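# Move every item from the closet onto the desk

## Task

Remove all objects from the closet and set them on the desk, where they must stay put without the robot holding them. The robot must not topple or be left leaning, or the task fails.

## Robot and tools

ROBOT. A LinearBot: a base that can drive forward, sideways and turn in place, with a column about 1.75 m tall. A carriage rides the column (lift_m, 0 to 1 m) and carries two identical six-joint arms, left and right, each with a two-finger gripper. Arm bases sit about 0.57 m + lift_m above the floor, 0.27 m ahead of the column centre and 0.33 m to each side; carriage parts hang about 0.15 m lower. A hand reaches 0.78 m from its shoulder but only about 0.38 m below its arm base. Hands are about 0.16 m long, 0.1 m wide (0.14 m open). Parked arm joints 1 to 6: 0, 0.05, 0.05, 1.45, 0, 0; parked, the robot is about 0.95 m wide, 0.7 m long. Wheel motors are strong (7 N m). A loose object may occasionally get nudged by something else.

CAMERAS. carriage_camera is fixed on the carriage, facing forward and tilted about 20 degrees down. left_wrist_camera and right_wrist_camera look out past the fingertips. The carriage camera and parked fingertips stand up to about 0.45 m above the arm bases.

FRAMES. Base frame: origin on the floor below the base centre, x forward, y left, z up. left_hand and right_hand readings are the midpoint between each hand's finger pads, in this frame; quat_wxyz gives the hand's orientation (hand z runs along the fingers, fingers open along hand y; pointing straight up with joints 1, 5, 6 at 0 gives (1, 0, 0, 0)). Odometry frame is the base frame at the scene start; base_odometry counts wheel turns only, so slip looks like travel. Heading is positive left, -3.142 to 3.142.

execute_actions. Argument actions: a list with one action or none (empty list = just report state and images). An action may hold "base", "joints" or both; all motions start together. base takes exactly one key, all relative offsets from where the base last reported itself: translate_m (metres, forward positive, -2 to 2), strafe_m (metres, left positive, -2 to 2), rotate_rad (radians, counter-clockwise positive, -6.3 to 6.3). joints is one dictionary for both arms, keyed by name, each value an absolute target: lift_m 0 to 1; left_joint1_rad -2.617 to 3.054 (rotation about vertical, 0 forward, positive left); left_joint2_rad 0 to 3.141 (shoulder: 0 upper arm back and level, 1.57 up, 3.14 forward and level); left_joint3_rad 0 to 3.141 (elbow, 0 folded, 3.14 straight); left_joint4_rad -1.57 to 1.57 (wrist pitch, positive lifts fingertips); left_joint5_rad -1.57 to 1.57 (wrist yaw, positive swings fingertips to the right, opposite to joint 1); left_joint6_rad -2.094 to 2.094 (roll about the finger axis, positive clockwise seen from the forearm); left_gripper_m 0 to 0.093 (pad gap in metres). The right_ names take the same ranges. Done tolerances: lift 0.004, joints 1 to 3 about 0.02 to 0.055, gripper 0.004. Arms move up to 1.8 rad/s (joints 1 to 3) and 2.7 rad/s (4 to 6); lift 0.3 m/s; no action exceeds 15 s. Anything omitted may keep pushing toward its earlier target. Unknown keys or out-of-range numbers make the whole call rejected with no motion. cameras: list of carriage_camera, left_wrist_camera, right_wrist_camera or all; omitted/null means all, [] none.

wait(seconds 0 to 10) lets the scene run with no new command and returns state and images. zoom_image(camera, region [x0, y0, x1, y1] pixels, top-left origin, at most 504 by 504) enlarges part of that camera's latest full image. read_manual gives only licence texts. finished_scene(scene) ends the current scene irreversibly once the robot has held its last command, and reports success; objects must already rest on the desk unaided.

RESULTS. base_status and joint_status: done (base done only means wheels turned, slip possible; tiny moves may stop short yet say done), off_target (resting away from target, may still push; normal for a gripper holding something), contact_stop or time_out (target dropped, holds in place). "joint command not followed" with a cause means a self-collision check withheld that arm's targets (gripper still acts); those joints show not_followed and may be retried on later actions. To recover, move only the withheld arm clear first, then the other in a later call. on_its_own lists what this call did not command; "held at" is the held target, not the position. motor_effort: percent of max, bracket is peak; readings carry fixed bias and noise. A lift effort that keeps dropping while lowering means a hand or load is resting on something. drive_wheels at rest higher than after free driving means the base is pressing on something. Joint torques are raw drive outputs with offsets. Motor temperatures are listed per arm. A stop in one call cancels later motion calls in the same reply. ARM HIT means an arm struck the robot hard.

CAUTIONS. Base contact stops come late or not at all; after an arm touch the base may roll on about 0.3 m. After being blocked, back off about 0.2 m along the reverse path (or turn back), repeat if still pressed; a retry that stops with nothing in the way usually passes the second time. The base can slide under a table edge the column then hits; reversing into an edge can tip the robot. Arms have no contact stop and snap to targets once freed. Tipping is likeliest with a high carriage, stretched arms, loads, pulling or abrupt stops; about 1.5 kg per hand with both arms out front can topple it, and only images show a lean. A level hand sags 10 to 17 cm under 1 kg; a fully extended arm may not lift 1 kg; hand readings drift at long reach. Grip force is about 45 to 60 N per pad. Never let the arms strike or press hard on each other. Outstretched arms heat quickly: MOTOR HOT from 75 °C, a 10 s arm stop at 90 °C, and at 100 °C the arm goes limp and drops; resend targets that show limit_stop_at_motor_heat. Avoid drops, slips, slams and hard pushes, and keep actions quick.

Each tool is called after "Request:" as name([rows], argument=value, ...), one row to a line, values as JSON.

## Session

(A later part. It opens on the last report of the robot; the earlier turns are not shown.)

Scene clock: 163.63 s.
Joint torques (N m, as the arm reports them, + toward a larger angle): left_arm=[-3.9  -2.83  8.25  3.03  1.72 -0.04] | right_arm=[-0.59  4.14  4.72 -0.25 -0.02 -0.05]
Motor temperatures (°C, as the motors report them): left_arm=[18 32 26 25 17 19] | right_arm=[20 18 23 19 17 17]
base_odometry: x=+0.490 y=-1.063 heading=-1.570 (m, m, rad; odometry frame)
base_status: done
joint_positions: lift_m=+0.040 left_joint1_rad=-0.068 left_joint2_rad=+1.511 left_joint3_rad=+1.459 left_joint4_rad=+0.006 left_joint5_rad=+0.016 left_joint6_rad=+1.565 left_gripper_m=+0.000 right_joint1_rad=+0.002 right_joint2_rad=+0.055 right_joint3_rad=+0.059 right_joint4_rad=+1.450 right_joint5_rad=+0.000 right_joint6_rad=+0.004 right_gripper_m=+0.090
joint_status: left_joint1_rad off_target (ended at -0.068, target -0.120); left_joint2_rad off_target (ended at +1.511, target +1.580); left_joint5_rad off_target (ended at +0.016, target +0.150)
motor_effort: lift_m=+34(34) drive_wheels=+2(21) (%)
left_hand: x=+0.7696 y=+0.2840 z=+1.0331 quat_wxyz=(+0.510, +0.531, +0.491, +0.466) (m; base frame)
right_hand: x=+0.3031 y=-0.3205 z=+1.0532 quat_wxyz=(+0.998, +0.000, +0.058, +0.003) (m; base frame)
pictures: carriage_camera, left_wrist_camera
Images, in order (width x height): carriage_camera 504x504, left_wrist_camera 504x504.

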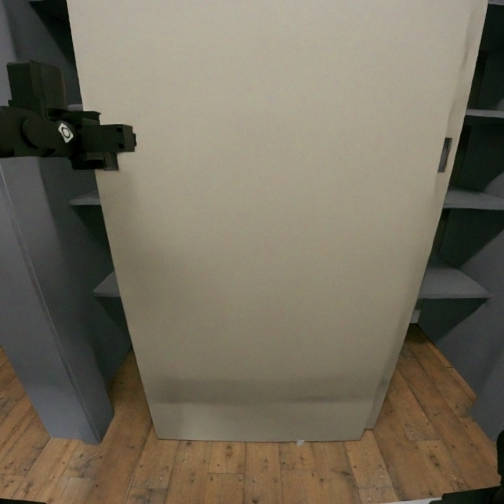

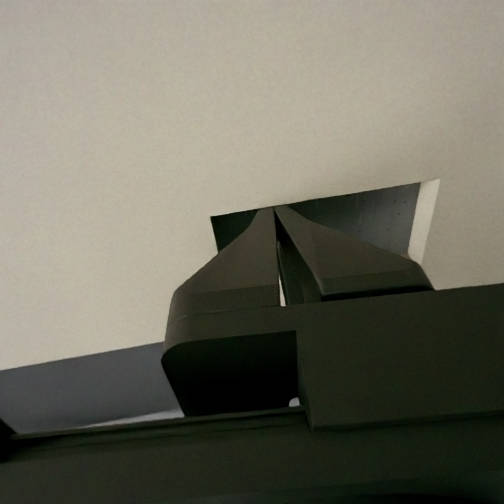

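Request:
execute_actions([
  {"base":{"strafe_m":-0.35},"joints":{"left_joint1_rad":-0.12,"left_joint5_rad":0.15,"left_joint2_rad":1.58}},
], cameras=["left_wrist_camera","carriage_camera"])

Scene clock: 165.30 s.
Joint torques (N m, as the arm reports them, + toward a larger angle): left_arm=[-6.73 -2.61  8.2   3.05  2.96 -0.04] | right_arm=[-0.57  4.3   4.81 -0.26 -0.04 -0.05]
Motor temperatures (°C, as the motors report them): left_arm=[18 31 26 26 18 19] | right_arm=[20 18 23 19 17 17]
base_odometry: x=+0.442 y=-1.064 heading=-1.569 (m, m, rad; odometry frame)
base_status: strafe_m contact_stop (by the wheels' count: -0.048 of -0.350)
joint_positions: lift_m=+0.040 left_joint1_rad=-0.030 left_joint2_rad=+1.509 left_joint3_rad=+1.459 left_joint4_rad=+0.003 left_joint5_rad=-0.092 left_joint6_rad=+1.565 left_gripper_m=+0.000 right_joint1_rad=+0.002 right_joint2_rad=+0.053 right_joint3_rad=+0.057 right_joint4_rad=+1.451 right_joint5_rad=+0.002 right_joint6_rad=+0.004 right_gripper_m=+0.090
joint_status: left_joint1_rad off_target (ended at -0.030, target -0.120); left_joint2_rad off_target (ended at +1.509, target +1.580); left_joint5_rad off_target (ended at -0.092, target +0.150)
motor_effort: lift_m=+35(31) drive_wheels=+11(12) (%)
left_hand: x=+0.7697 y=+0.3214 z=+1.0336 quat_wxyz=(+0.473, +0.495, +0.527, +0.503) (m; base frame)
right_hand: x=+0.3031 y=-0.3208 z=+1.0527 quat_wxyz=(+0.998, +0.001, +0.058, +0.003) (m; base frame)
pictures: carriage_camera, left_wrist_camera
Images, in order (width x height): carriage_camera 504x504, left_wrist_camera 504x504.

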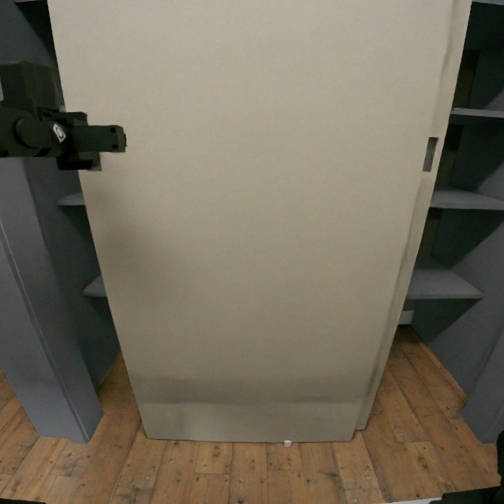

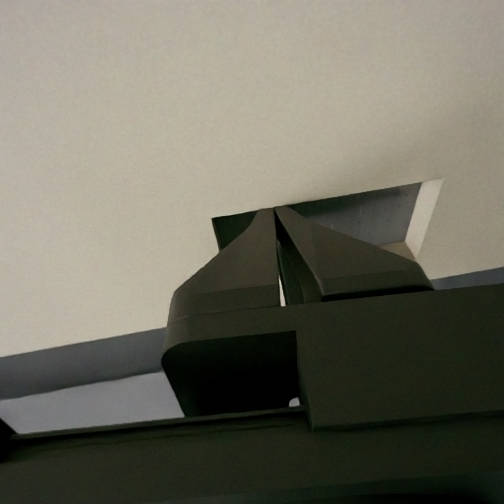

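Request:
execute_actions([
  {"base":{"strafe_m":-0.1},"joints":{"left_joint1_rad":-0.2,"left_joint5_rad":0.2,"left_joint2_rad":1.54}},
], cameras=["left_wrist_camera","carriage_camera"])

Scene clock: 167.93 s.
Joint torques (N m, as the arm reports them, + toward a larger angle): left_arm=[-1.08 -7.22  8.22  2.48  0.44 -0.04] | right_arm=[-0.59  4.28  4.84 -0.24 -0.03 -0.05]
Motor temperatures (°C, as the motors report them): left_arm=[19 31 27 27 18 19] | right_arm=[20 18 23 19 17 17]
base_odometry: x=+0.342 y=-1.064 heading=-1.568 (m, m, rad; odometry frame)
base_status: done
joint_positions: lift_m=+0.040 left_joint1_rad=-0.185 left_joint2_rad=+1.519 left_joint3_rad=+1.459 left_joint4_rad=+0.055 left_joint5_rad=+0.169 left_joint6_rad=+1.565 left_gripper_m=+0.000 right_joint1_rad=+0.002 right_joint2_rad=+0.053 right_joint3_rad=+0.057 right_joint4_rad=+1.451 right_joint5_rad=+0.002 right_joint6_rad=+0.004 right_gripper_m=+0.090
joint_status: left_joint5_rad off_target (ended at +0.169, target +0.200); the others done
motor_effort: lift_m=+37(32) drive_wheels=+2(25) (%)
left_hand: x=+0.7572 y=+0.2003 z=+1.0416 quat_wxyz=(+0.580, +0.580, +0.407, +0.401) (m; base frame)
right_hand: x=+0.3031 y=-0.3208 z=+1.0527 quat_wxyz=(+0.998, +0.001, +0.058, +0.003) (m; base frame)
pictures: carriage_camera, left_wrist_camera
Images, in order (width x height): carriage_camera 504x504, left_wrist_camera 504x504.

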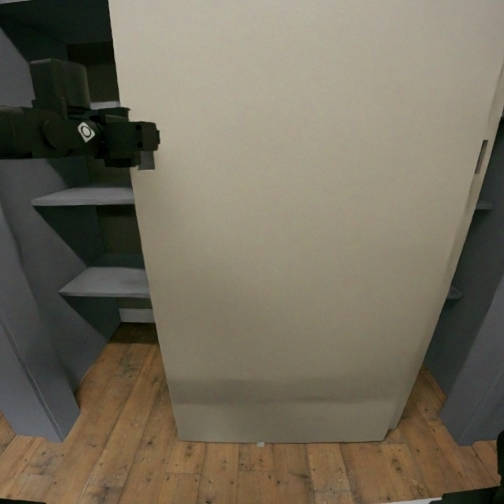

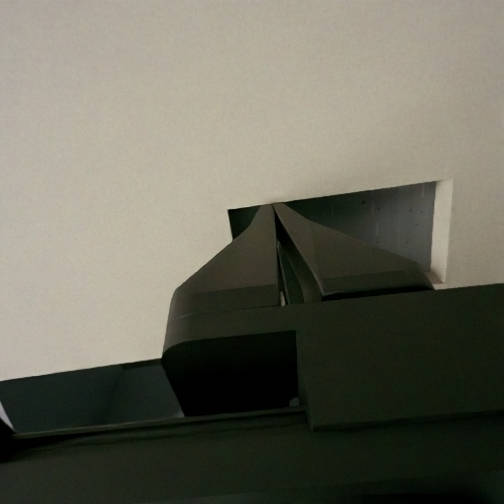

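Request:
execute_actions([
  {"base":{"translate_m":-0.05}},
], cameras=[])

Request:
execute_actions([
  {"base":{"strafe_m":0.03},"joints":{"left_joint1_rad":0,"left_joint5_rad":0,"left_joint2_rad":1.57,"left_joint6_rad":0}},
], cameras=["left_wrist_camera","carriage_camera"])

Scene clock: 169.73 s.
Joint torques (N m, as the arm reports them, + toward a larger angle): left_arm=[-0.98 -7.41  8.06  2.22  0.12 -0.04] | right_arm=[-0.58  4.23  4.83 -0.24 -0.03 -0.05]
Motor temperatures (°C, as the motors report them): left_arm=[19 31 27 27 18 19] | right_arm=[20 18 23 19 17 17]
base_odometry: x=+0.342 y=-1.014 heading=-1.569 (m, m, rad; odometry frame)
base_status: done
joint_positions: lift_m=+0.040 left_joint1_rad=-0.188 left_joint2_rad=+1.521 left_joint3_rad=+1.459 left_joint4_rad=+0.078 left_joint5_rad=+0.192 left_joint6_rad=+1.565 left_gripper_m=+0.000 right_joint1_rad=+0.002 right_joint2_rad=+0.053 right_joint3_rad=+0.057 right_joint4_rad=+1.450 right_joint5_rad=+0.002 right_joint6_rad=+0.004 right_gripper_m=+0.090
joint_status: not commanded
on_its_own: left_joint5_rad moved +0.023 to your old target +0.200
motor_effort: lift_m=+38(34) drive_wheels=-1(7) (%)
left_hand: x=+0.7563 y=+0.1952 z=+1.0459 quat_wxyz=(+0.591, +0.580, +0.394, +0.399) (m; base frame)
right_hand: x=+0.3032 y=-0.3208 z=+1.0527 quat_wxyz=(+0.998, +0.001, +0.059, +0.003) (m; base frame)
pictures: none
No camera images: the call's "cameras" was empty. Leave "cameras" out to get every camera's image.

Scene clock: 171.47 s.
Joint torques (N m, as the arm reports them, + toward a larger angle): left_arm=[-0.7  -8.79  8.25  2.21  0.08 -0.06] | right_arm=[-0.56  4.27  4.82 -0.26 -0.04 -0.05]
Motor temperatures (°C, as the motors report them): left_arm=[19 31 27 27 18 19] | right_arm=[20 18 23 19 17 17]
base_odometry: x=+0.372 y=-1.014 heading=-1.568 (m, m, rad; odometry frame)
base_status: done
joint_positions: lift_m=+0.040 left_joint1_rad=+0.009 left_joint2_rad=+1.561 left_joint3_rad=+1.459 left_joint4_rad=+0.084 left_joint5_rad=-0.001 left_joint6_rad=+0.006 left_gripper_m=+0.000 right_joint1_rad=+0.002 right_joint2_rad=+0.053 right_joint3_rad=+0.057 right_joint4_rad=+1.450 right_joint5_rad=+0.002 right_joint6_rad=+0.004 right_gripper_m=+0.090
joint_status: all done
motor_effort: lift_m=+35(35) drive_wheels=-1(9) (%)
left_hand: x=+0.7864 y=+0.3252 z=+1.0280 quat_wxyz=(+0.701, -0.001, +0.713, +0.006) (m; base frame)
right_hand: x=+0.3032 y=-0.3208 z=+1.0527 quat_wxyz=(+0.998, +0.001, +0.059, +0.003) (m; base frame)
pictures: carriage_camera, left_wrist_camera
Images, in order (width x height): carriage_camera 504x504, left_wrist_camera 504x504.

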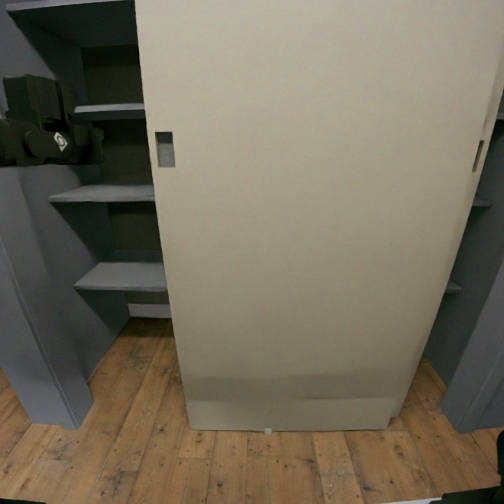

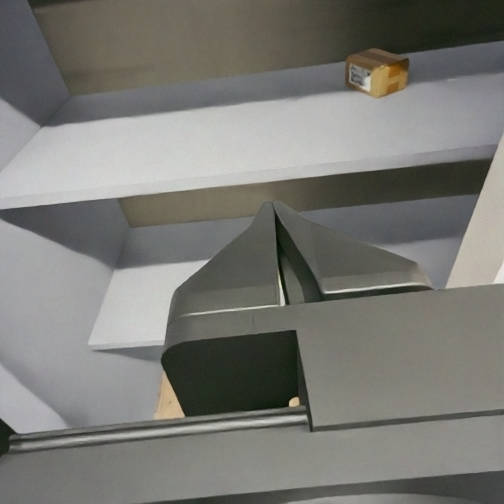

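Request:
execute_actions([
  {"base":{"translate_m":0.16}},
], cameras=["carriage_camera"])

Request:
execute_actions([
  {"base":{"strafe_m":-0.5},"joints":{"left_joint1_rad":-0.1,"left_joint5_rad":0}},
], cameras=["left_wrist_camera","carriage_camera"])

Scene clock: 173.63 s.
Joint torques (N m, as the arm reports them, + toward a larger angle): left_arm=[-0.57 -9.07  8.33  2.17  0.08 -0.06] | right_arm=[-0.58  4.29  4.85 -0.26 -0.04 -0.05]
Motor temperatures (°C, as the motors report them): left_arm=[18 31 27 27 18 19] | right_arm=[20 18 23 19 17 17]
base_odometry: x=+0.373 y=-1.174 heading=-1.568 (m, m, rad; odometry frame)
base_status: done
joint_positions: lift_m=+0.040 left_joint1_rad=+0.009 left_joint2_rad=+1.561 left_joint3_rad=+1.459 left_joint4_rad=+0.085 left_joint5_rad=-0.001 left_joint6_rad=+0.006 left_gripper_m=+0.000 right_joint1_rad=+0.002 right_joint2_rad=+0.053 right_joint3_rad=+0.057 right_joint4_rad=+1.450 right_joint5_rad=+0.002 right_joint6_rad=+0.004 right_gripper_m=+0.090
joint_status: not commanded
motor_effort: lift_m=+36(38) drive_wheels=-3(12) (%)
left_hand: x=+0.7864 y=+0.3252 z=+1.0283 quat_wxyz=(+0.701, -0.001, +0.713, +0.006) (m; base frame)
right_hand: x=+0.3032 y=-0.3208 z=+1.0527 quat_wxyz=(+0.998, +0.001, +0.059, +0.003) (m; base frame)
pictures: carriage_camera
Images, in order (width x height): carriage_camera 504x504.

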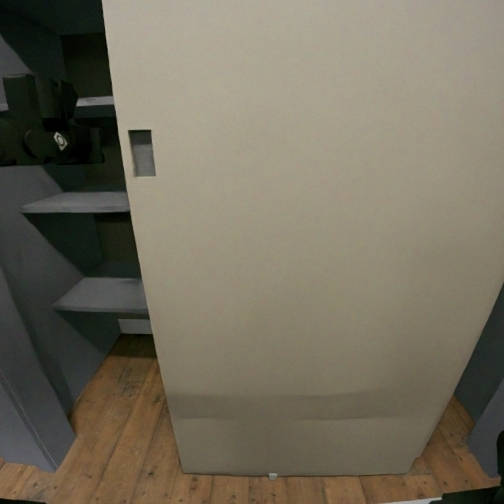

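Scene clock: 176.73 s.
Joint torques (N m, as the arm reports them, + toward a larger angle): left_arm=[-15.28 -12.56   7.08   2.16   2.51   0.54] | right_arm=[-0.58  4.37  4.77 -0.28 -0.02 -0.04]
Motor temperatures (°C, as the motors report them): left_arm=[20 31 27 26 18 19] | right_arm=[20 18 23 19 17 17]
base_odometry: x=-0.127 y=-1.176 heading=-1.567 (m, m, rad; odometry frame)
base_status: done
joint_positions: lift_m=+0.040 left_joint1_rad=+0.462 left_joint2_rad=+1.598 left_joint3_rad=+1.476 left_joint4_rad=+0.087 left_joint5_rad=-0.203 left_joint6_rad=-0.060 left_gripper_m=+0.000 right_joint1_rad=+0.002 right_joint2_rad=+0.053 right_joint3_rad=+0.057 right_joint4_rad=+1.452 right_joint5_rad=+0.002 right_joint6_rad=+0.004 right_gripper_m=+0.090
joint_status: left_joint1_rad off_target (ended at +0.461, target -0.100); left_joint5_rad off_target (ended at -0.203, target +0.000)
motor_effort: lift_m=+35(35) drive_wheels=+14(26) (%)
left_hand: x=+0.7233 y=+0.5830 z=+1.0188 quat_wxyz=(+0.663, -0.253, +0.673, +0.209) (m; base frame)
right_hand: x=+0.3027 y=-0.3208 z=+1.0527 quat_wxyz=(+0.998, +0.001, +0.058, +0.003) (m; base frame)
pictures: carriage_camera, left_wrist_camera
Images, in order (width x height): carriage_camera 504x504, left_wrist_camera 504x504.

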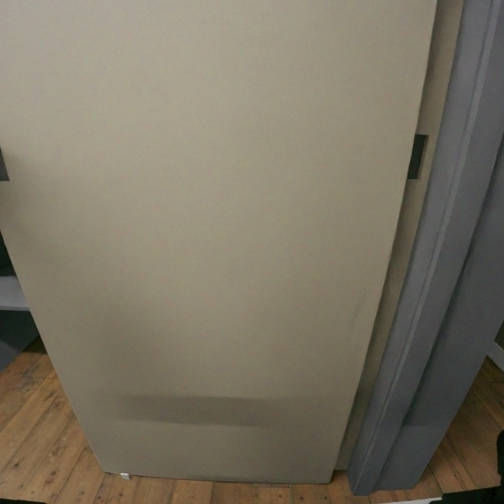

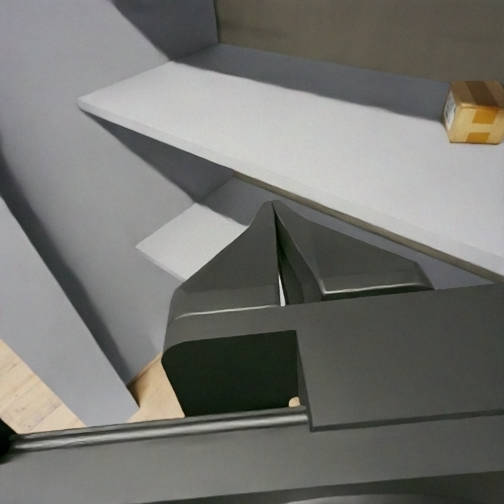

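Doors are at their end; relieve the pressure.

Request:
execute_actions([
  {"base":{"strafe_m":0.35},"joints":{"left_joint1_rad":0.0,"left_joint5_rad":0}},
], cameras=[])

Request:
execute_actions([
  {"base":{"translate_m":-0.4}},
], cameras=[])

Request:
execute_actions([
  {"base":{"strafe_m":0.45},"joints":{"left_joint2_rad":0.05,"left_joint3_rad":0.05,"left_joint4_rad":1.45,"lift_m":0.6,"left_gripper_m":0.093}},
], cameras=["carriage_camera"])

Request:
execute_actions([
  {"base":{"translate_m":0.2},"joints":{"lift_m":1.0}},
], cameras=["carriage_camera"])

Scene clock: 179.97 s.
Joint torques (N m, as the arm reports them, + toward a larger angle): left_arm=[ 0.22 -8.74  7.73  2.25  0.16  0.06] | right_arm=[-0.57  4.36  4.86 -0.28 -0.03 -0.04]
Motor temperatures (°C, as the motors report them): left_arm=[21 31 27 27 18 19] | right_arm=[20 18 23 19 17 17]
base_odometry: x=+0.223 y=-1.175 heading=-1.568 (m, m, rad; odometry frame)
base_status: done
joint_positions: lift_m=+0.040 left_joint1_rad=-0.002 left_joint2_rad=+1.560 left_joint3_rad=+1.467 left_joint4_rad=+0.081 left_joint5_rad=-0.009 left_joint6_rad=-0.007 left_gripper_m=+0.000 right_joint1_rad=+0.002 right_joint2_rad=+0.053 right_joint3_rad=+0.057 right_joint4_rad=+1.452 right_joint5_rad=+0.002 right_joint6_rad=+0.004 right_gripper_m=+0.090
joint_status: all done
motor_effort: lift_m=+34(38) drive_wheels=-4(18) (%)
left_hand: x=+0.7857 y=+0.3208 z=+1.0316 quat_wxyz=(+0.703, -0.005, +0.711, +0.000) (m; base frame)
right_hand: x=+0.3027 y=-0.3207 z=+1.0527 quat_wxyz=(+0.998, +0.001, +0.058, +0.003) (m; base frame)
pictures: none
No camera images: the call's "cameras" was empty. Leave "cameras" out to get every camera's image.

Scene clock: 182.77 s.
Joint torques (N m, as the arm reports them, + toward a larger angle): left_arm=[ 0.16 -8.82  7.68  2.17  0.15  0.06] | right_arm=[-0.56  4.35  4.84 -0.28 -0.02 -0.04]
Motor temperatures (°C, as the motors report them): left_arm=[21 31 27 27 17 19] | right_arm=[20 18 24 19 17 17]
base_odometry: x=+0.222 y=-0.775 heading=-1.568 (m, m, rad; odometry frame)
base_status: done
joint_positions: lift_m=+0.040 left_joint1_rad=-0.002 left_joint2_rad=+1.560 left_joint3_rad=+1.467 left_joint4_rad=+0.085 left_joint5_rad=-0.008 left_joint6_rad=-0.007 left_gripper_m=+0.000 right_joint1_rad=+0.002 right_joint2_rad=+0.053 right_joint3_rad=+0.057 right_joint4_rad=+1.451 right_joint5_rad=+0.002 right_joint6_rad=+0.004 right_gripper_m=+0.090
joint_status: not commanded
motor_effort: lift_m=+37(36) drive_wheels=+0(11) (%)
left_hand: x=+0.7857 y=+0.3207 z=+1.0326 quat_wxyz=(+0.704, -0.004, +0.710, +0.000) (m; base frame)
right_hand: x=+0.3028 y=-0.3207 z=+1.0527 quat_wxyz=(+0.998, +0.001, +0.058, +0.003) (m; base frame)
pictures: none
No camera images: the call's "cameras" was empty. Leave "cameras" out to get every camera's image.

Scene clock: 185.83 s.
Joint torques (N m, as the arm reports them, + toward a larger angle): left_arm=[ 0.05  3.16  4.47 -0.2   0.11  0.05] | right_arm=[-0.59  4.35  4.82 -0.27 -0.03 -0.05]
Motor temperatures (°C, as the motors report them): left_arm=[20 30 27 26 17 19] | right_arm=[20 18 24 19 17 17]
base_odometry: x=+0.672 y=-0.773 heading=-1.567 (m, m, rad; odometry frame)
base_status: done
joint_positions: lift_m=+0.600 left_joint1_rad=-0.002 left_joint2_rad=+0.067 left_joint3_rad=+0.062 left_joint4_rad=+1.449 left_joint5_rad=-0.006 left_joint6_rad=-0.007 left_gripper_m=+0.093 right_joint1_rad=+0.002 right_joint2_rad=+0.053 right_joint3_rad=+0.057 right_joint4_rad=+1.451 right_joint5_rad=+0.002 right_joint6_rad=+0.004 right_gripper_m=+0.090
joint_status: all done
motor_effort: lift_m=+32(42) drive_wheels=-3(12) (%)
left_hand: x=+0.3062 y=+0.3214 z=+1.6140 quat_wxyz=(+0.998, -0.003, +0.063, -0.004) (m; base frame)
right_hand: x=+0.3028 y=-0.3207 z=+1.6127 quat_wxyz=(+0.998, +0.001, +0.058, +0.003) (m; base frame)
pictures: carriage_camera
Images, in order (width x height): carriage_camera 504x504.

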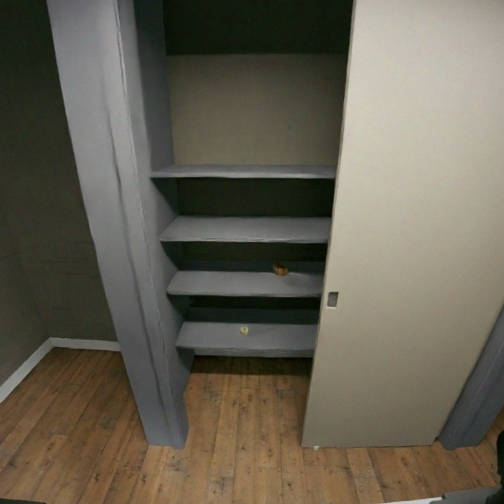

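Scene clock: 188.03 s.
Joint torques (N m, as the arm reports them, + toward a larger angle): left_arm=[ 0.22  3.15  4.52 -0.24  0.13  0.06] | right_arm=[-0.56  4.44  4.81 -0.28 -0.03 -0.04]
Motor temperatures (°C, as the motors report them): left_arm=[20 30 27 25 17 19] | right_arm=[20 18 24 19 17 17]
base_odometry: x=+0.673 y=-0.973 heading=-1.567 (m, m, rad; odometry frame)
base_status: done
joint_positions: lift_m=+0.998 left_joint1_rad=-0.002 left_joint2_rad=+0.067 left_joint3_rad=+0.061 left_joint4_rad=+1.450 left_joint5_rad=-0.006 left_joint6_rad=-0.007 left_gripper_m=+0.093 right_joint1_rad=+0.002 right_joint2_rad=+0.053 right_joint3_rad=+0.057 right_joint4_rad=+1.452 right_joint5_rad=+0.002 right_joint6_rad=+0.004 right_gripper_m=+0.090
joint_status: all done
joint sent to its limit — the command would take lift_m past its upper limit, so that joint was sent only as far as its limit.
motor_effort: lift_m=+36(45) drive_wheels=+4(11) (%)
left_hand: x=+0.3066 y=+0.3214 z=+2.0115 quat_wxyz=(+0.998, -0.003, +0.064, -0.004) (m; base frame)
right_hand: x=+0.3027 y=-0.3207 z=+2.0107 quat_wxyz=(+0.998, +0.001, +0.058, +0.003) (m; base frame)
pictures: carriage_camera
Images, in order (width x height): carriage_camera 504x504.

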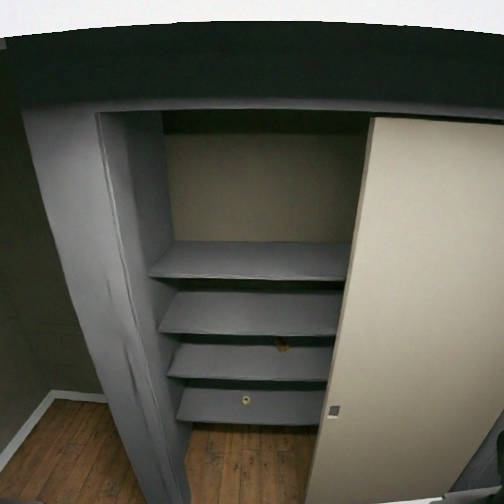

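Request:
execute_actions([
  {"base":{"strafe_m":-0.28},"joints":{"lift_m":0.13,"left_joint2_rad":2.678,"left_joint3_rad":1.56,"left_joint4_rad":0.518}},
], cameras=[])

Request:
execute_actions([
  {"base":{"translate_m":0.42}},
], cameras=["carriage_camera","left_wrist_camera"])

Scene clock: 193.47 s.
Joint torques (N m, as the arm reports them, + toward a larger angle): left_arm=[  0.2  -17.91   5.34   2.05   0.08   0.05] | right_arm=[-0.59  4.34  4.79 -0.28 -0.02 -0.04]
Motor temperatures (°C, as the motors report them): left_arm=[20 31 27 25 17 19] | right_arm=[20 18 24 19 17 17]
base_odometry: x=+0.393 y=-0.974 heading=-1.567 (m, m, rad; odometry frame)
base_status: done
joint_positions: lift_m=+0.130 left_joint1_rad=-0.002 left_joint2_rad=+2.681 left_joint3_rad=+1.557 left_joint4_rad=+0.505 left_joint5_rad=-0.004 left_joint6_rad=-0.006 left_gripper_m=+0.093 right_joint1_rad=+0.002 right_joint2_rad=+0.053 right_joint3_rad=+0.057 right_joint4_rad=+1.452 right_joint5_rad=+0.001 right_joint6_rad=+0.004 right_gripper_m=+0.090
joint_status: all done
motor_effort: lift_m=+35(37) drive_wheels=-1(20) (%)
left_hand: x=+0.8903 y=+0.3198 z=+0.6036 quat_wxyz=(+0.459, -0.003, +0.889, +0.000) (m; base frame)
right_hand: x=+0.3027 y=-0.3206 z=+1.1427 quat_wxyz=(+0.998, +0.001, +0.058, +0.003) (m; base frame)
pictures: none
No camera images: the call's "cameras" was empty. Leave "cameras" out to get every camera's image.

Scene clock: 196.33 s.
Joint torques (N m, as the arm reports them, + toward a larger angle): left_arm=[  0.2  -18.     5.6    2.     0.12   0.05] | right_arm=[-0.57  4.35  4.82 -0.27 -0.02 -0.05]
Motor temperatures (°C, as the motors report them): left_arm=[20 33 27 25 17 19] | right_arm=[20 18 24 19 17 17]
base_odometry: x=+0.394 y=-1.394 heading=-1.567 (m, m, rad; odometry frame)
base_status: done
joint_positions: lift_m=+0.130 left_joint1_rad=-0.002 left_joint2_rad=+2.681 left_joint3_rad=+1.557 left_joint4_rad=+0.510 left_joint5_rad=-0.004 left_joint6_rad=-0.006 left_gripper_m=+0.093 right_joint1_rad=+0.002 right_joint2_rad=+0.053 right_joint3_rad=+0.057 right_joint4_rad=+1.451 right_joint5_rad=+0.001 right_joint6_rad=+0.004 right_gripper_m=+0.090
joint_status: not commanded
motor_effort: lift_m=+38(36) drive_wheels=-5(17) (%)
left_hand: x=+0.8909 y=+0.3198 z=+0.6045 quat_wxyz=(+0.460, -0.003, +0.888, +0.000) (m; base frame)
right_hand: x=+0.3028 y=-0.3206 z=+1.1427 quat_wxyz=(+0.998, +0.001, +0.058, +0.003) (m; base frame)
pictures: carriage_camera, left_wrist_camera
Images, in order (width x height): carriage_camera 504x504, left_wrist_camera 504x504.

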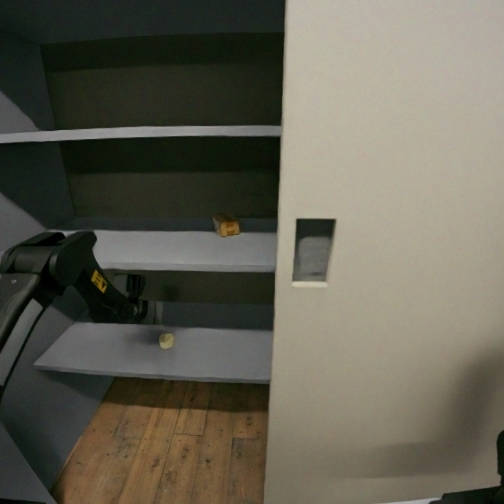

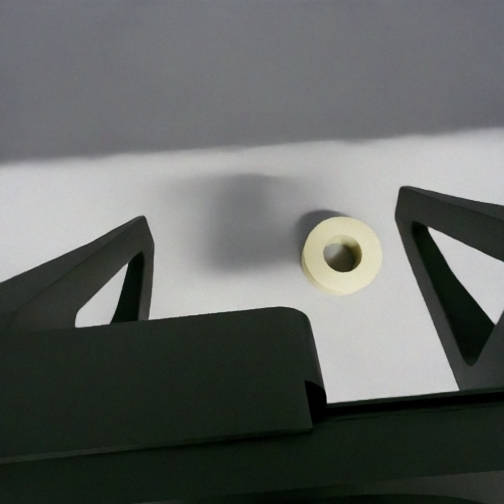

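Request:
execute_actions([
  {"base":{"translate_m":0.05},"joints":{"lift_m":0.09,"left_joint1_rad":-0.05,"left_joint2_rad":2.766,"left_joint3_rad":1.95,"left_joint4_rad":-0.085}},
], cameras=["carriage_camera","left_wrist_camera"])

Scene clock: 198.80 s.
Joint torques (N m, as the arm reports them, + toward a larger angle): left_arm=[  0.17 -20.01   6.7    1.43   0.1    0.05] | right_arm=[-0.57  4.33  4.85 -0.29 -0.02 -0.04]
Motor temperatures (°C, as the motors report them): left_arm=[20 35 27 25 17 19] | right_arm=[20 18 24 19 17 17]
base_odometry: x=+0.394 y=-1.444 heading=-1.568 (m, m, rad; odometry frame)
base_status: done
joint_positions: lift_m=+0.090 left_joint1_rad=-0.053 left_joint2_rad=+2.776 left_joint3_rad=+1.942 left_joint4_rad=-0.075 left_joint5_rad=-0.003 left_joint6_rad=-0.006 left_gripper_m=+0.093 right_joint1_rad=+0.002 right_joint2_rad=+0.053 right_joint3_rad=+0.057 right_joint4_rad=+1.453 right_joint5_rad=+0.001 right_joint6_rad=+0.004 right_gripper_m=+0.090
joint_status: all done
motor_effort: lift_m=+36(35) drive_wheels=-3(15) (%)
left_hand: x=+0.8993 y=+0.2881 z=+0.5430 quat_wxyz=(+0.325, +0.021, +0.945, -0.008) (m; base frame)
right_hand: x=+0.3025 y=-0.3206 z=+1.1026 quat_wxyz=(+0.998, +0.001, +0.057, +0.003) (m; base frame)
pictures: carriage_camera, left_wrist_camera
Images, in order (width x height): carriage_camera 504x504, left_wrist_camera 504x504.

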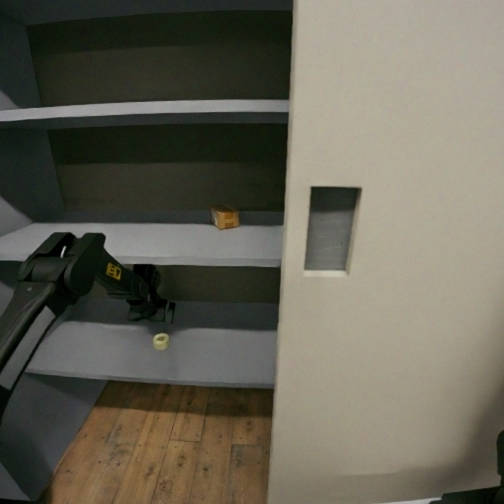

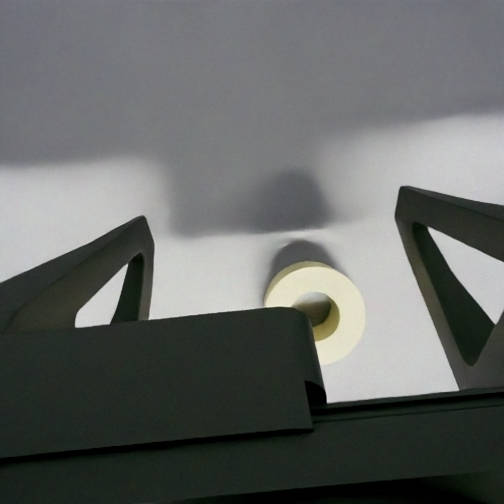

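Request:
execute_actions([
  {"base":{"translate_m":-0.06},"joints":{"lift_m":0.06,"left_joint1_rad":-0.075}},
], cameras=["left_wrist_camera"])

Scene clock: 200.43 s.
Joint torques (N m, as the arm reports them, + toward a larger angle): left_arm=[ -0.41 -20.1    6.74   1.57   0.12   0.05] | right_arm=[-0.6   4.34  4.82 -0.27 -0.03 -0.04]
Motor temperatures (°C, as the motors report them): left_arm=[20 36 27 25 17 19] | right_arm=[20 18 24 19 17 17]
base_odometry: x=+0.394 y=-1.384 heading=-1.567 (m, m, rad; odometry frame)
base_status: done
joint_positions: lift_m=+0.060 left_joint1_rad=-0.069 left_joint2_rad=+2.775 left_joint3_rad=+1.942 left_joint4_rad=-0.088 left_joint5_rad=-0.003 left_joint6_rad=-0.006 left_gripper_m=+0.093 right_joint1_rad=+0.002 right_joint2_rad=+0.053 right_joint3_rad=+0.057 right_joint4_rad=+1.452 right_joint5_rad=+0.001 right_joint6_rad=+0.004 right_gripper_m=+0.090
joint_status: all done
motor_effort: lift_m=+35(38) drive_wheels=+5(18) (%)
left_hand: x=+0.8962 y=+0.2777 z=+0.5114 quat_wxyz=(+0.319, +0.029, +0.947, -0.011) (m; base frame)
right_hand: x=+0.3027 y=-0.3206 z=+1.0727 quat_wxyz=(+0.998, +0.001, +0.058, +0.003) (m; base frame)
pictures: left_wrist_camera
Images, in order (width x height): left_wrist_camera 504x504.

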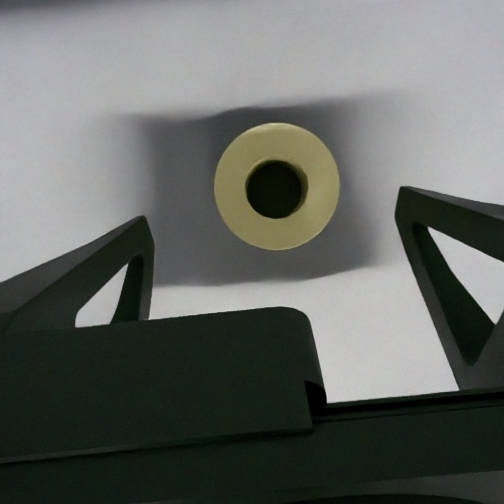

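Centered. Lower.

Request:
execute_actions([
  {"joints":{"lift_m":0.025}},
], cameras=["left_wrist_camera"])

Scene clock: 201.43 s.
Joint torques (N m, as the arm reports them, + toward a larger angle): left_arm=[ -0.39 -19.47   6.75   1.48   0.05   0.09] | right_arm=[-0.6   4.31  4.87 -0.29 -0.02 -0.04]
Motor temperatures (°C, as the motors report them): left_arm=[20 37 27 25 17 19] | right_arm=[20 18 24 19 17 17]
base_odometry: x=+0.394 y=-1.384 heading=-1.567 (m, m, rad; odometry frame)
base_status: not commanded
joint_positions: lift_m=+0.025 left_joint1_rad=-0.069 left_joint2_rad=+2.771 left_joint3_rad=+1.942 left_joint4_rad=-0.078 left_joint5_rad=+0.001 left_joint6_rad=-0.008 left_gripper_m=+0.093 right_joint1_rad=+0.002 right_joint2_rad=+0.053 right_joint3_rad=+0.057 right_joint4_rad=+1.452 right_joint5_rad=+0.001 right_joint6_rad=+0.004 right_gripper_m=+0.090
joint_status: all done
motor_effort: lift_m=+35(35) drive_wheels=+3(6) (%)
left_hand: x=+0.8992 y=+0.2770 z=+0.4804 quat_wxyz=(+0.326, +0.029, +0.945, -0.013) (m; base frame)
right_hand: x=+0.3027 y=-0.3206 z=+1.0378 quat_wxyz=(+0.998, +0.000, +0.058, +0.003) (m; base frame)
pictures: left_wrist_camera
Images, in order (width x height): left_wrist_camera 504x504.

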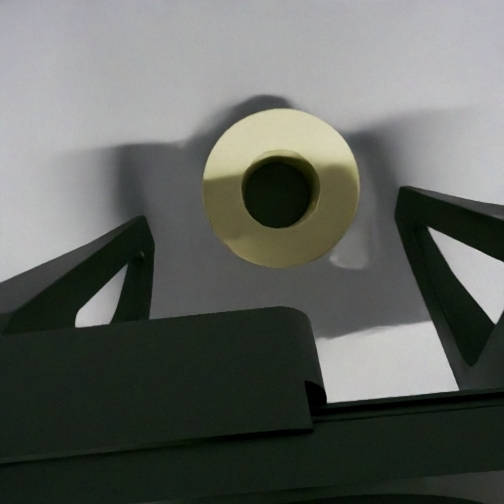

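Request:
execute_actions([
  {"base":{"translate_m":0.012},"joints":{"lift_m":0.0}},
], cameras=["left_wrist_camera"])

Scene clock: 202.70 s.
Joint torques (N m, as the arm reports them, + toward a larger angle): left_arm=[ -0.28 -17.46   6.11   1.22  -0.02   0.09] | right_arm=[-0.58  4.38  4.83 -0.25 -0.02 -0.05]
Motor temperatures (°C, as the motors report them): left_arm=[20 37 27 24 17 19] | right_arm=[20 18 24 19 17 17]
base_odometry: x=+0.394 y=-1.396 heading=-1.567 (m, m, rad; odometry frame)
base_status: done
joint_positions: lift_m=+0.000 left_joint1_rad=-0.069 left_joint2_rad=+2.747 left_joint3_rad=+1.953 left_joint4_rad=-0.044 left_joint5_rad=+0.007 left_joint6_rad=-0.008 left_gripper_m=+0.093 right_joint1_rad=+0.002 right_joint2_rad=+0.053 right_joint3_rad=+0.057 right_joint4_rad=+1.452 right_joint5_rad=+0.001 right_joint6_rad=+0.004 right_gripper_m=+0.090
joint_status: all done
motor_effort: lift_m=+32(34) drive_wheels=-2(17) (%)
left_hand: x=+0.9143 y=+0.2750 z=+0.4796 quat_wxyz=(+0.358, +0.030, +0.933, -0.017) (m; base frame)
right_hand: x=+0.3027 y=-0.3206 z=+1.0128 quat_wxyz=(+0.998, +0.000, +0.058, +0.003) (m; base frame)
pictures: left_wrist_camera
Images, in order (width x height): left_wrist_camera 504x504.

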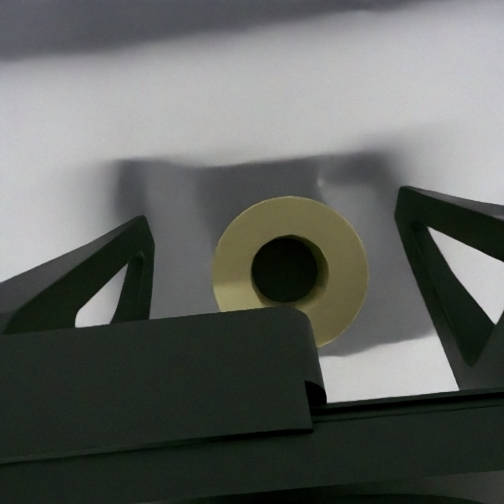

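Request:
execute_actions([
  {"joints":{"lift_m":0.012,"left_gripper_m":0.03}},
], cameras=["left_wrist_camera"])

Request:
execute_actions([
  {"joints":{"lift_m":0.06}},
], cameras=["left_wrist_camera"])

Scene clock: 203.83 s.
Joint torques (N m, as the arm reports them, + toward a larger angle): left_arm=[ -0.39 -18.06   6.08   1.4   -0.02   0.06] | right_arm=[-0.57  4.34  4.77 -0.29 -0.02 -0.04]
Motor temperatures (°C, as the motors report them): left_arm=[20 38 27 24 17 19] | right_arm=[20 18 24 19 17 17]
base_odometry: x=+0.394 y=-1.396 heading=-1.567 (m, m, rad; odometry frame)
base_status: not commanded
joint_positions: lift_m=+0.012 left_joint1_rad=-0.069 left_joint2_rad=+2.754 left_joint3_rad=+1.953 left_joint4_rad=-0.063 left_joint5_rad=+0.006 left_joint6_rad=-0.007 left_gripper_m=+0.047 right_joint1_rad=+0.002 right_joint2_rad=+0.053 right_joint3_rad=+0.057 right_joint4_rad=+1.451 right_joint5_rad=+0.001 right_joint6_rad=+0.004 right_gripper_m=+0.090
joint_status: left_gripper_m off_target (ended at +0.047, target +0.030); the others done
motor_effort: lift_m=+35(43) drive_wheels=+2(3) (%)
left_hand: x=+0.9094 y=+0.2755 z=+0.4844 quat_wxyz=(+0.346, +0.030, +0.938, -0.016) (m; base frame)
right_hand: x=+0.3028 y=-0.3206 z=+1.0247 quat_wxyz=(+0.998, +0.000, +0.058, +0.003) (m; base frame)
pictures: left_wrist_camera
Images, in order (width x height): left_wrist_camera 504x504.

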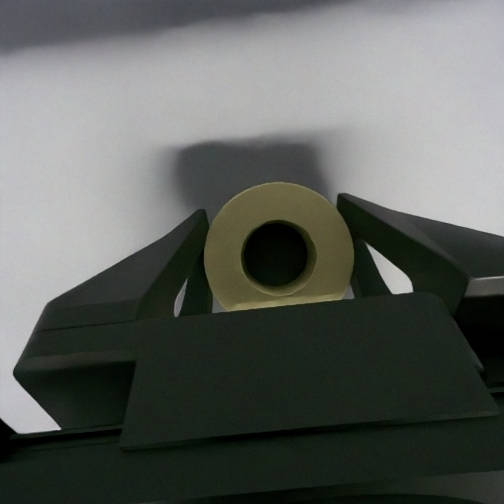

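Scene clock: 204.63 s.
Joint torques (N m, as the arm reports them, + toward a larger angle): left_arm=[ -0.45 -19.38   5.94   1.58   0.02   0.06] | right_arm=[-0.58  4.32  4.82 -0.27 -0.02 -0.04]
Motor temperatures (°C, as the motors report them): left_arm=[20 38 27 24 16 19] | right_arm=[20 18 24 19 17 17]
base_odometry: x=+0.394 y=-1.396 heading=-1.567 (m, m, rad; odometry frame)
base_status: not commanded
joint_positions: lift_m=+0.060 left_joint1_rad=-0.069 left_joint2_rad=+2.767 left_joint3_rad=+1.953 left_joint4_rad=-0.086 left_joint5_rad=+0.006 left_joint6_rad=-0.007 left_gripper_m=+0.047 right_joint1_rad=+0.002 right_joint2_rad=+0.053 right_joint3_rad=+0.057 right_joint4_rad=+1.451 right_joint5_rad=+0.001 right_joint6_rad=+0.004 right_gripper_m=+0.090
joint_status: all done
motor_effort: lift_m=+38(43) drive_wheels=+3(2) (%)
left_hand: x=+0.9022 y=+0.2760 z=+0.5209 quat_wxyz=(+0.329, +0.030, +0.944, -0.015) (m; base frame)
right_hand: x=+0.3028 y=-0.3206 z=+1.0727 quat_wxyz=(+0.998, +0.000, +0.058, +0.003) (m; base frame)
pictures: left_wrist_camera
Images, in order (width x height): left_wrist_camera 504x504.

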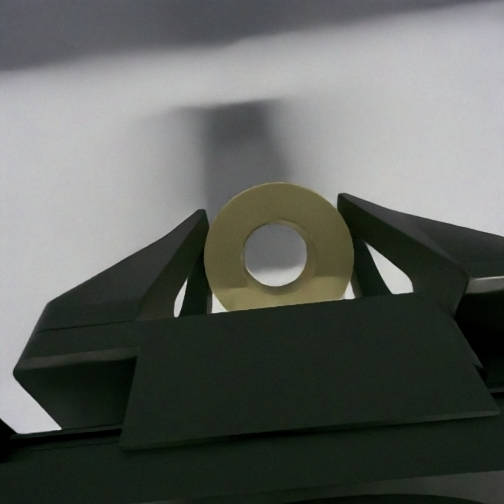

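Request:
execute_actions([
  {"base":{"translate_m":-0.5},"joints":{"left_joint1_rad":0}},
], cameras=[])

Request:
execute_actions([
  {"base":{"strafe_m":0.4},"joints":{"left_joint2_rad":0.3,"left_joint3_rad":0.1,"left_joint4_rad":0.2,"lift_m":0.33,"right_joint2_rad":2.705,"right_joint3_rad":2.005,"right_joint4_rad":0.4,"right_gripper_m":0.093}},
], cameras=[])

Request:
execute_actions([
  {"base":{"translate_m":0.4}},
])

Scene clock: 209.67 s.
Joint torques (N m, as the arm reports them, + toward a larger angle): left_arm=[ -0.53 -19.25   5.97   1.64   0.04   0.05] | right_arm=[-0.58  4.35  4.87 -0.26 -0.02 -0.05]
Motor temperatures (°C, as the motors report them): left_arm=[19 41 27 24 16 19] | right_arm=[20 18 24 19 17 17]
base_odometry: x=+0.392 y=-0.896 heading=-1.567 (m, m, rad; odometry frame)
base_status: done
joint_positions: lift_m=+0.060 left_joint1_rad=+0.008 left_joint2_rad=+2.767 left_joint3_rad=+1.953 left_joint4_rad=-0.088 left_joint5_rad=+0.002 left_joint6_rad=-0.006 left_gripper_m=+0.047 right_joint1_rad=+0.002 right_joint2_rad=+0.053 right_joint3_rad=+0.057 right_joint4_rad=+1.451 right_joint5_rad=+0.001 right_joint6_rad=+0.004 right_gripper_m=+0.090
joint_status: all done
motor_effort: lift_m=+36(35) drive_wheels=-3(23) (%)
left_hand: x=+0.9034 y=+0.3249 z=+0.5206 quat_wxyz=(+0.328, -0.006, +0.944, -0.001) (m; base frame)
right_hand: x=+0.3028 y=-0.3206 z=+1.0727 quat_wxyz=(+0.998, +0.000, +0.058, +0.003) (m; base frame)
pictures: none
No camera images: the call's "cameras" was empty. Leave "cameras" out to get every camera's image.

Scene clock: 212.47 s.
Joint torques (N m, as the arm reports them, + toward a larger angle): left_arm=[-0.13 -0.05  6.85  2.19  0.07  0.05] | right_arm=[ 7.49 -3.81 -0.06 -5.42 -3.07  1.28]
Motor temperatures (°C, as the motors report them): left_arm=[19 41 27 25 16 19] | right_arm=[20 18 24 21 17 18]
base_odometry: x=+0.792 y=-0.895 heading=-1.568 (m, m, rad; odometry frame)
base_status: done
joint_positions: lift_m=+0.330 left_joint1_rad=+0.003 left_joint2_rad=+0.317 left_joint3_rad=+0.109 left_joint4_rad=+0.194 left_joint5_rad=+0.001 left_joint6_rad=-0.006 left_gripper_m=+0.047 right_joint1_rad=-0.093 right_joint2_rad=+2.570 right_joint3_rad=+2.107 right_joint4_rad=+1.210 right_joint5_rad=+0.269 right_joint6_rad=-0.121 right_gripper_m=+0.093
joint_status: right_joint2_rad off_target (ended at +2.571, target +2.705); right_joint3_rad off_target (ended at +2.107, target +2.005); right_joint4_rad off_target (ended at +1.210, target +0.400); the others done
motor_effort: lift_m=+33(47) drive_wheels=+0(9) (%)
left_hand: x=+0.5405 y=+0.3211 z=+1.1105 quat_wxyz=(+0.702, -0.003, +0.712, -0.001) (m; base frame)
right_hand: x=+0.9302 y=-0.4278 z=+1.2731 quat_wxyz=(+0.897, +0.117, +0.399, -0.151) (m; base frame)
pictures: none
No camera images: the call's "cameras" was empty. Leave "cameras" out to get every camera's image.

Scene clock: 213.67 s.
Joint torques (N m, as the arm reports them, + toward a larger angle): left_arm=[-0.1  -0.12  7.03  2.25  0.06  0.04] | right_arm=[ 6.39 -7.58  1.62 -5.86 -3.41  1.27]
Motor temperatures (°C, as the motors report them): left_arm=[19 40 27 25 16 19] | right_arm=[20 18 24 23 18 18]
base_odometry: x=+0.792 y=-0.936 heading=-1.568 (m, m, rad; odometry frame)
base_status: translate_m contact_stop (by the wheels' count: +0.041 of +0.400)
joint_positions: lift_m=+0.330 left_joint1_rad=+0.003 left_joint2_rad=+0.317 left_joint3_rad=+0.107 left_joint4_rad=+0.192 left_joint5_rad=+0.001 left_joint6_rad=-0.006 left_gripper_m=+0.047 right_joint1_rad=-0.080 right_joint2_rad=+2.612 right_joint3_rad=+2.074 right_joint4_rad=+1.498 right_joint5_rad=+0.297 right_joint6_rad=-0.121 right_gripper_m=+0.093
joint_status: not commanded
motor_effort: lift_m=+35(33) drive_wheels=+11(27) (%)
left_hand: x=+0.5405 y=+0.3211 z=+1.1091 quat_wxyz=(+0.701, -0.003, +0.714, -0.001) (m; base frame)
right_hand: x=+0.8928 y=-0.4209 z=+1.2785 quat_wxyz=(+0.934, +0.135, +0.300, -0.139) (m; base frame)
pictures: carriage_camera, left_wrist_camera, right_wrist_camera
Images, in order (width x height): carriage_camera 504x504, left_wrist_camera 504x504, right_wrist_camera 504x504.

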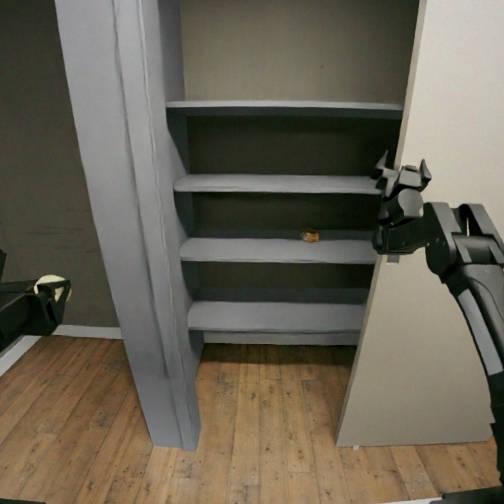

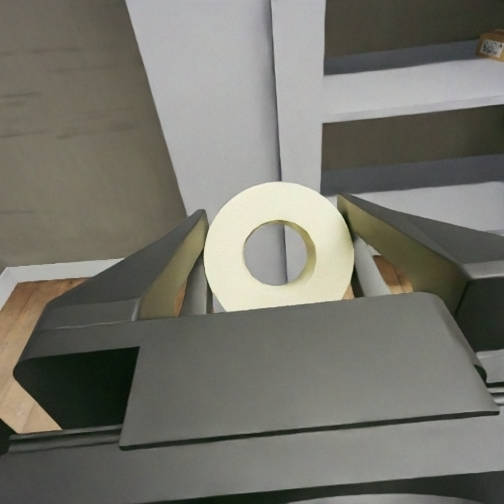

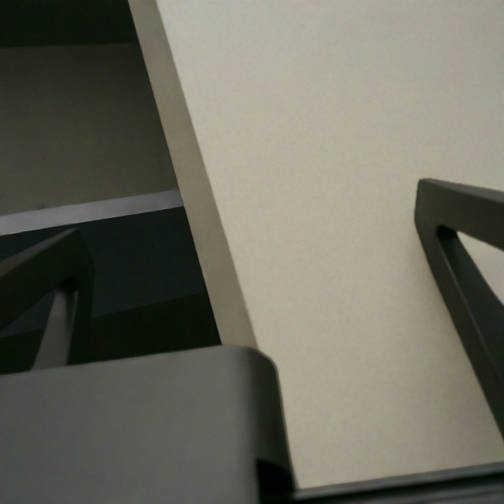

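Oops, hit the door. Back off.

Request:
execute_actions([
  {"base":{"translate_m":-0.25},"joints":{"right_joint1_rad":0,"right_joint4_rad":0.4,"right_joint5_rad":0,"right_joint6_rad":0,"right_joint2_rad":2.705,"right_joint3_rad":2.005}},
], cameras=["carriage_camera"])

Scene clock: 216.33 s.
Joint torques (N m, as the arm reports them, + toward a larger angle): left_arm=[-0.16 -0.22  6.83  2.22  0.06  0.04] | right_arm=[ -1.03 -19.79   7.47   2.33  -0.11   0.05]
Motor temperatures (°C, as the motors report them): left_arm=[19 39 27 25 16 19] | right_arm=[20 19 24 24 18 18]
base_odometry: x=+0.792 y=-0.686 heading=-1.568 (m, m, rad; odometry frame)
base_status: done
joint_positions: lift_m=+0.330 left_joint1_rad=+0.003 left_joint2_rad=+0.317 left_joint3_rad=+0.107 left_joint4_rad=+0.192 left_joint5_rad=+0.001 left_joint6_rad=-0.006 left_gripper_m=+0.047 right_joint1_rad=+0.007 right_joint2_rad=+2.721 right_joint3_rad=+1.993 right_joint4_rad=+0.393 right_joint5_rad=+0.008 right_joint6_rad=-0.005 right_gripper_m=+0.093
joint_status: all done
motor_effort: lift_m=+37(39) drive_wheels=-4(25) (%)
left_hand: x=+0.5405 y=+0.3211 z=+1.1091 quat_wxyz=(+0.701, -0.003, +0.714, -0.001) (m; base frame)
right_hand: x=+0.9894 y=-0.3169 z=+0.9325 quat_wxyz=(+0.579, -0.003, +0.815, -0.003) (m; base frame)
pictures: carriage_camera
Images, in order (width x height): carriage_camera 504x504.

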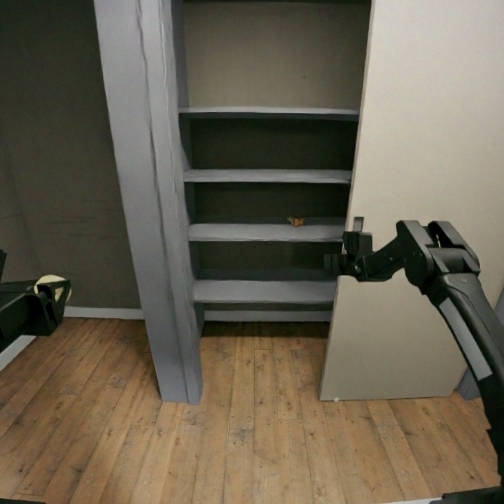

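Request:
execute_actions([
  {"base":{"strafe_m":0.11}},
], cameras=[])

Request:
execute_actions([
  {"base":{"translate_m":0.55}},
])

Scene clock: 218.67 s.
Joint torques (N m, as the arm reports them, + toward a larger angle): left_arm=[-0.16 -0.14  7.02  2.23  0.05  0.05] | right_arm=[ -0.83 -19.82   7.5    2.35  -0.08   0.04]
Motor temperatures (°C, as the motors report them): left_arm=[19 38 27 26 16 19] | right_arm=[20 21 24 24 18 18]
base_odometry: x=+0.902 y=-0.685 heading=-1.568 (m, m, rad; odometry frame)
base_status: done
joint_positions: lift_m=+0.330 left_joint1_rad=+0.003 left_joint2_rad=+0.317 left_joint3_rad=+0.107 left_joint4_rad=+0.192 left_joint5_rad=+0.001 left_joint6_rad=-0.006 left_gripper_m=+0.047 right_joint1_rad=+0.005 right_joint2_rad=+2.721 right_joint3_rad=+1.993 right_joint4_rad=+0.393 right_joint5_rad=+0.005 right_joint6_rad=-0.005 right_gripper_m=+0.093
joint_status: not commanded
motor_effort: lift_m=+34(32) drive_wheels=-1(11) (%)
left_hand: x=+0.5405 y=+0.3211 z=+1.1091 quat_wxyz=(+0.701, -0.003, +0.714, -0.001) (m; base frame)
right_hand: x=+0.9894 y=-0.3180 z=+0.9324 quat_wxyz=(+0.579, -0.002, +0.815, -0.002) (m; base frame)
pictures: none
No camera images: the call's "cameras" was empty. Leave "cameras" out to get every camera's image.

Scene clock: 221.93 s.
Joint torques (N m, as the arm reports them, + toward a larger angle): left_arm=[-0.17 -0.12  6.99  2.23  0.07  0.05] | right_arm=[ -0.8  -19.81   7.52   2.38  -0.08   0.05]
Motor temperatures (°C, as the motors report them): left_arm=[19 37 27 26 16 19] | right_arm=[20 23 24 24 18 18]
base_odometry: x=+0.904 y=-1.235 heading=-1.567 (m, m, rad; odometry frame)
base_status: done
joint_positions: lift_m=+0.330 left_joint1_rad=+0.003 left_joint2_rad=+0.317 left_joint3_rad=+0.107 left_joint4_rad=+0.192 left_joint5_rad=+0.001 left_joint6_rad=-0.006 left_gripper_m=+0.047 right_joint1_rad=+0.004 right_joint2_rad=+2.721 right_joint3_rad=+1.993 right_joint4_rad=+0.392 right_joint5_rad=+0.005 right_joint6_rad=-0.005 right_gripper_m=+0.093
joint_status: not commanded
motor_effort: lift_m=+36(38) drive_wheels=-5(17) (%)
left_hand: x=+0.5405 y=+0.3211 z=+1.1091 quat_wxyz=(+0.701, -0.003, +0.714, -0.001) (m; base frame)
right_hand: x=+0.9893 y=-0.3183 z=+0.9324 quat_wxyz=(+0.579, -0.002, +0.815, -0.002) (m; base frame)
pictures: carriage_camera, left_wrist_camera, right_wrist_camera
Images, in order (width x height): carriage_camera 504x504, left_wrist_camera 504x504, right_wrist_camera 504x504.

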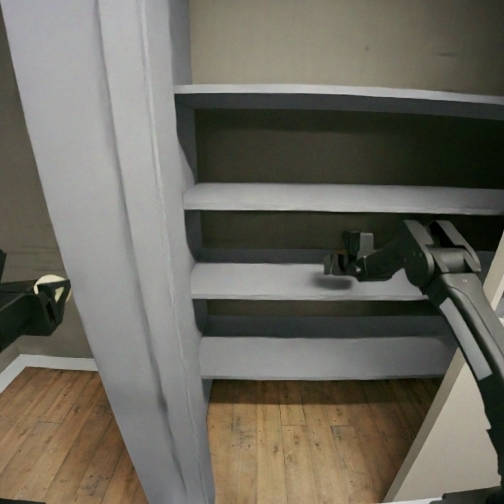

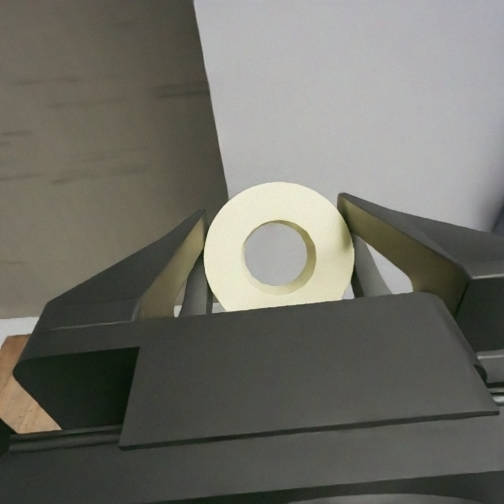

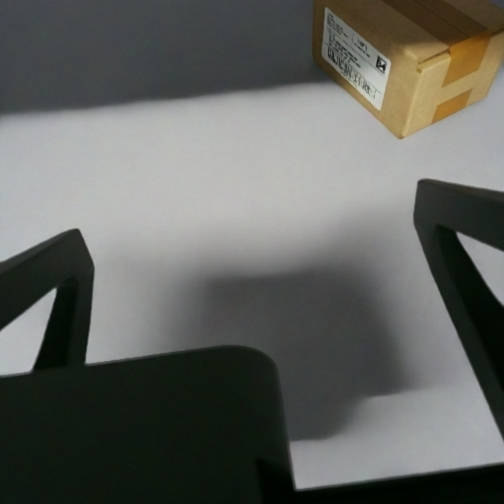

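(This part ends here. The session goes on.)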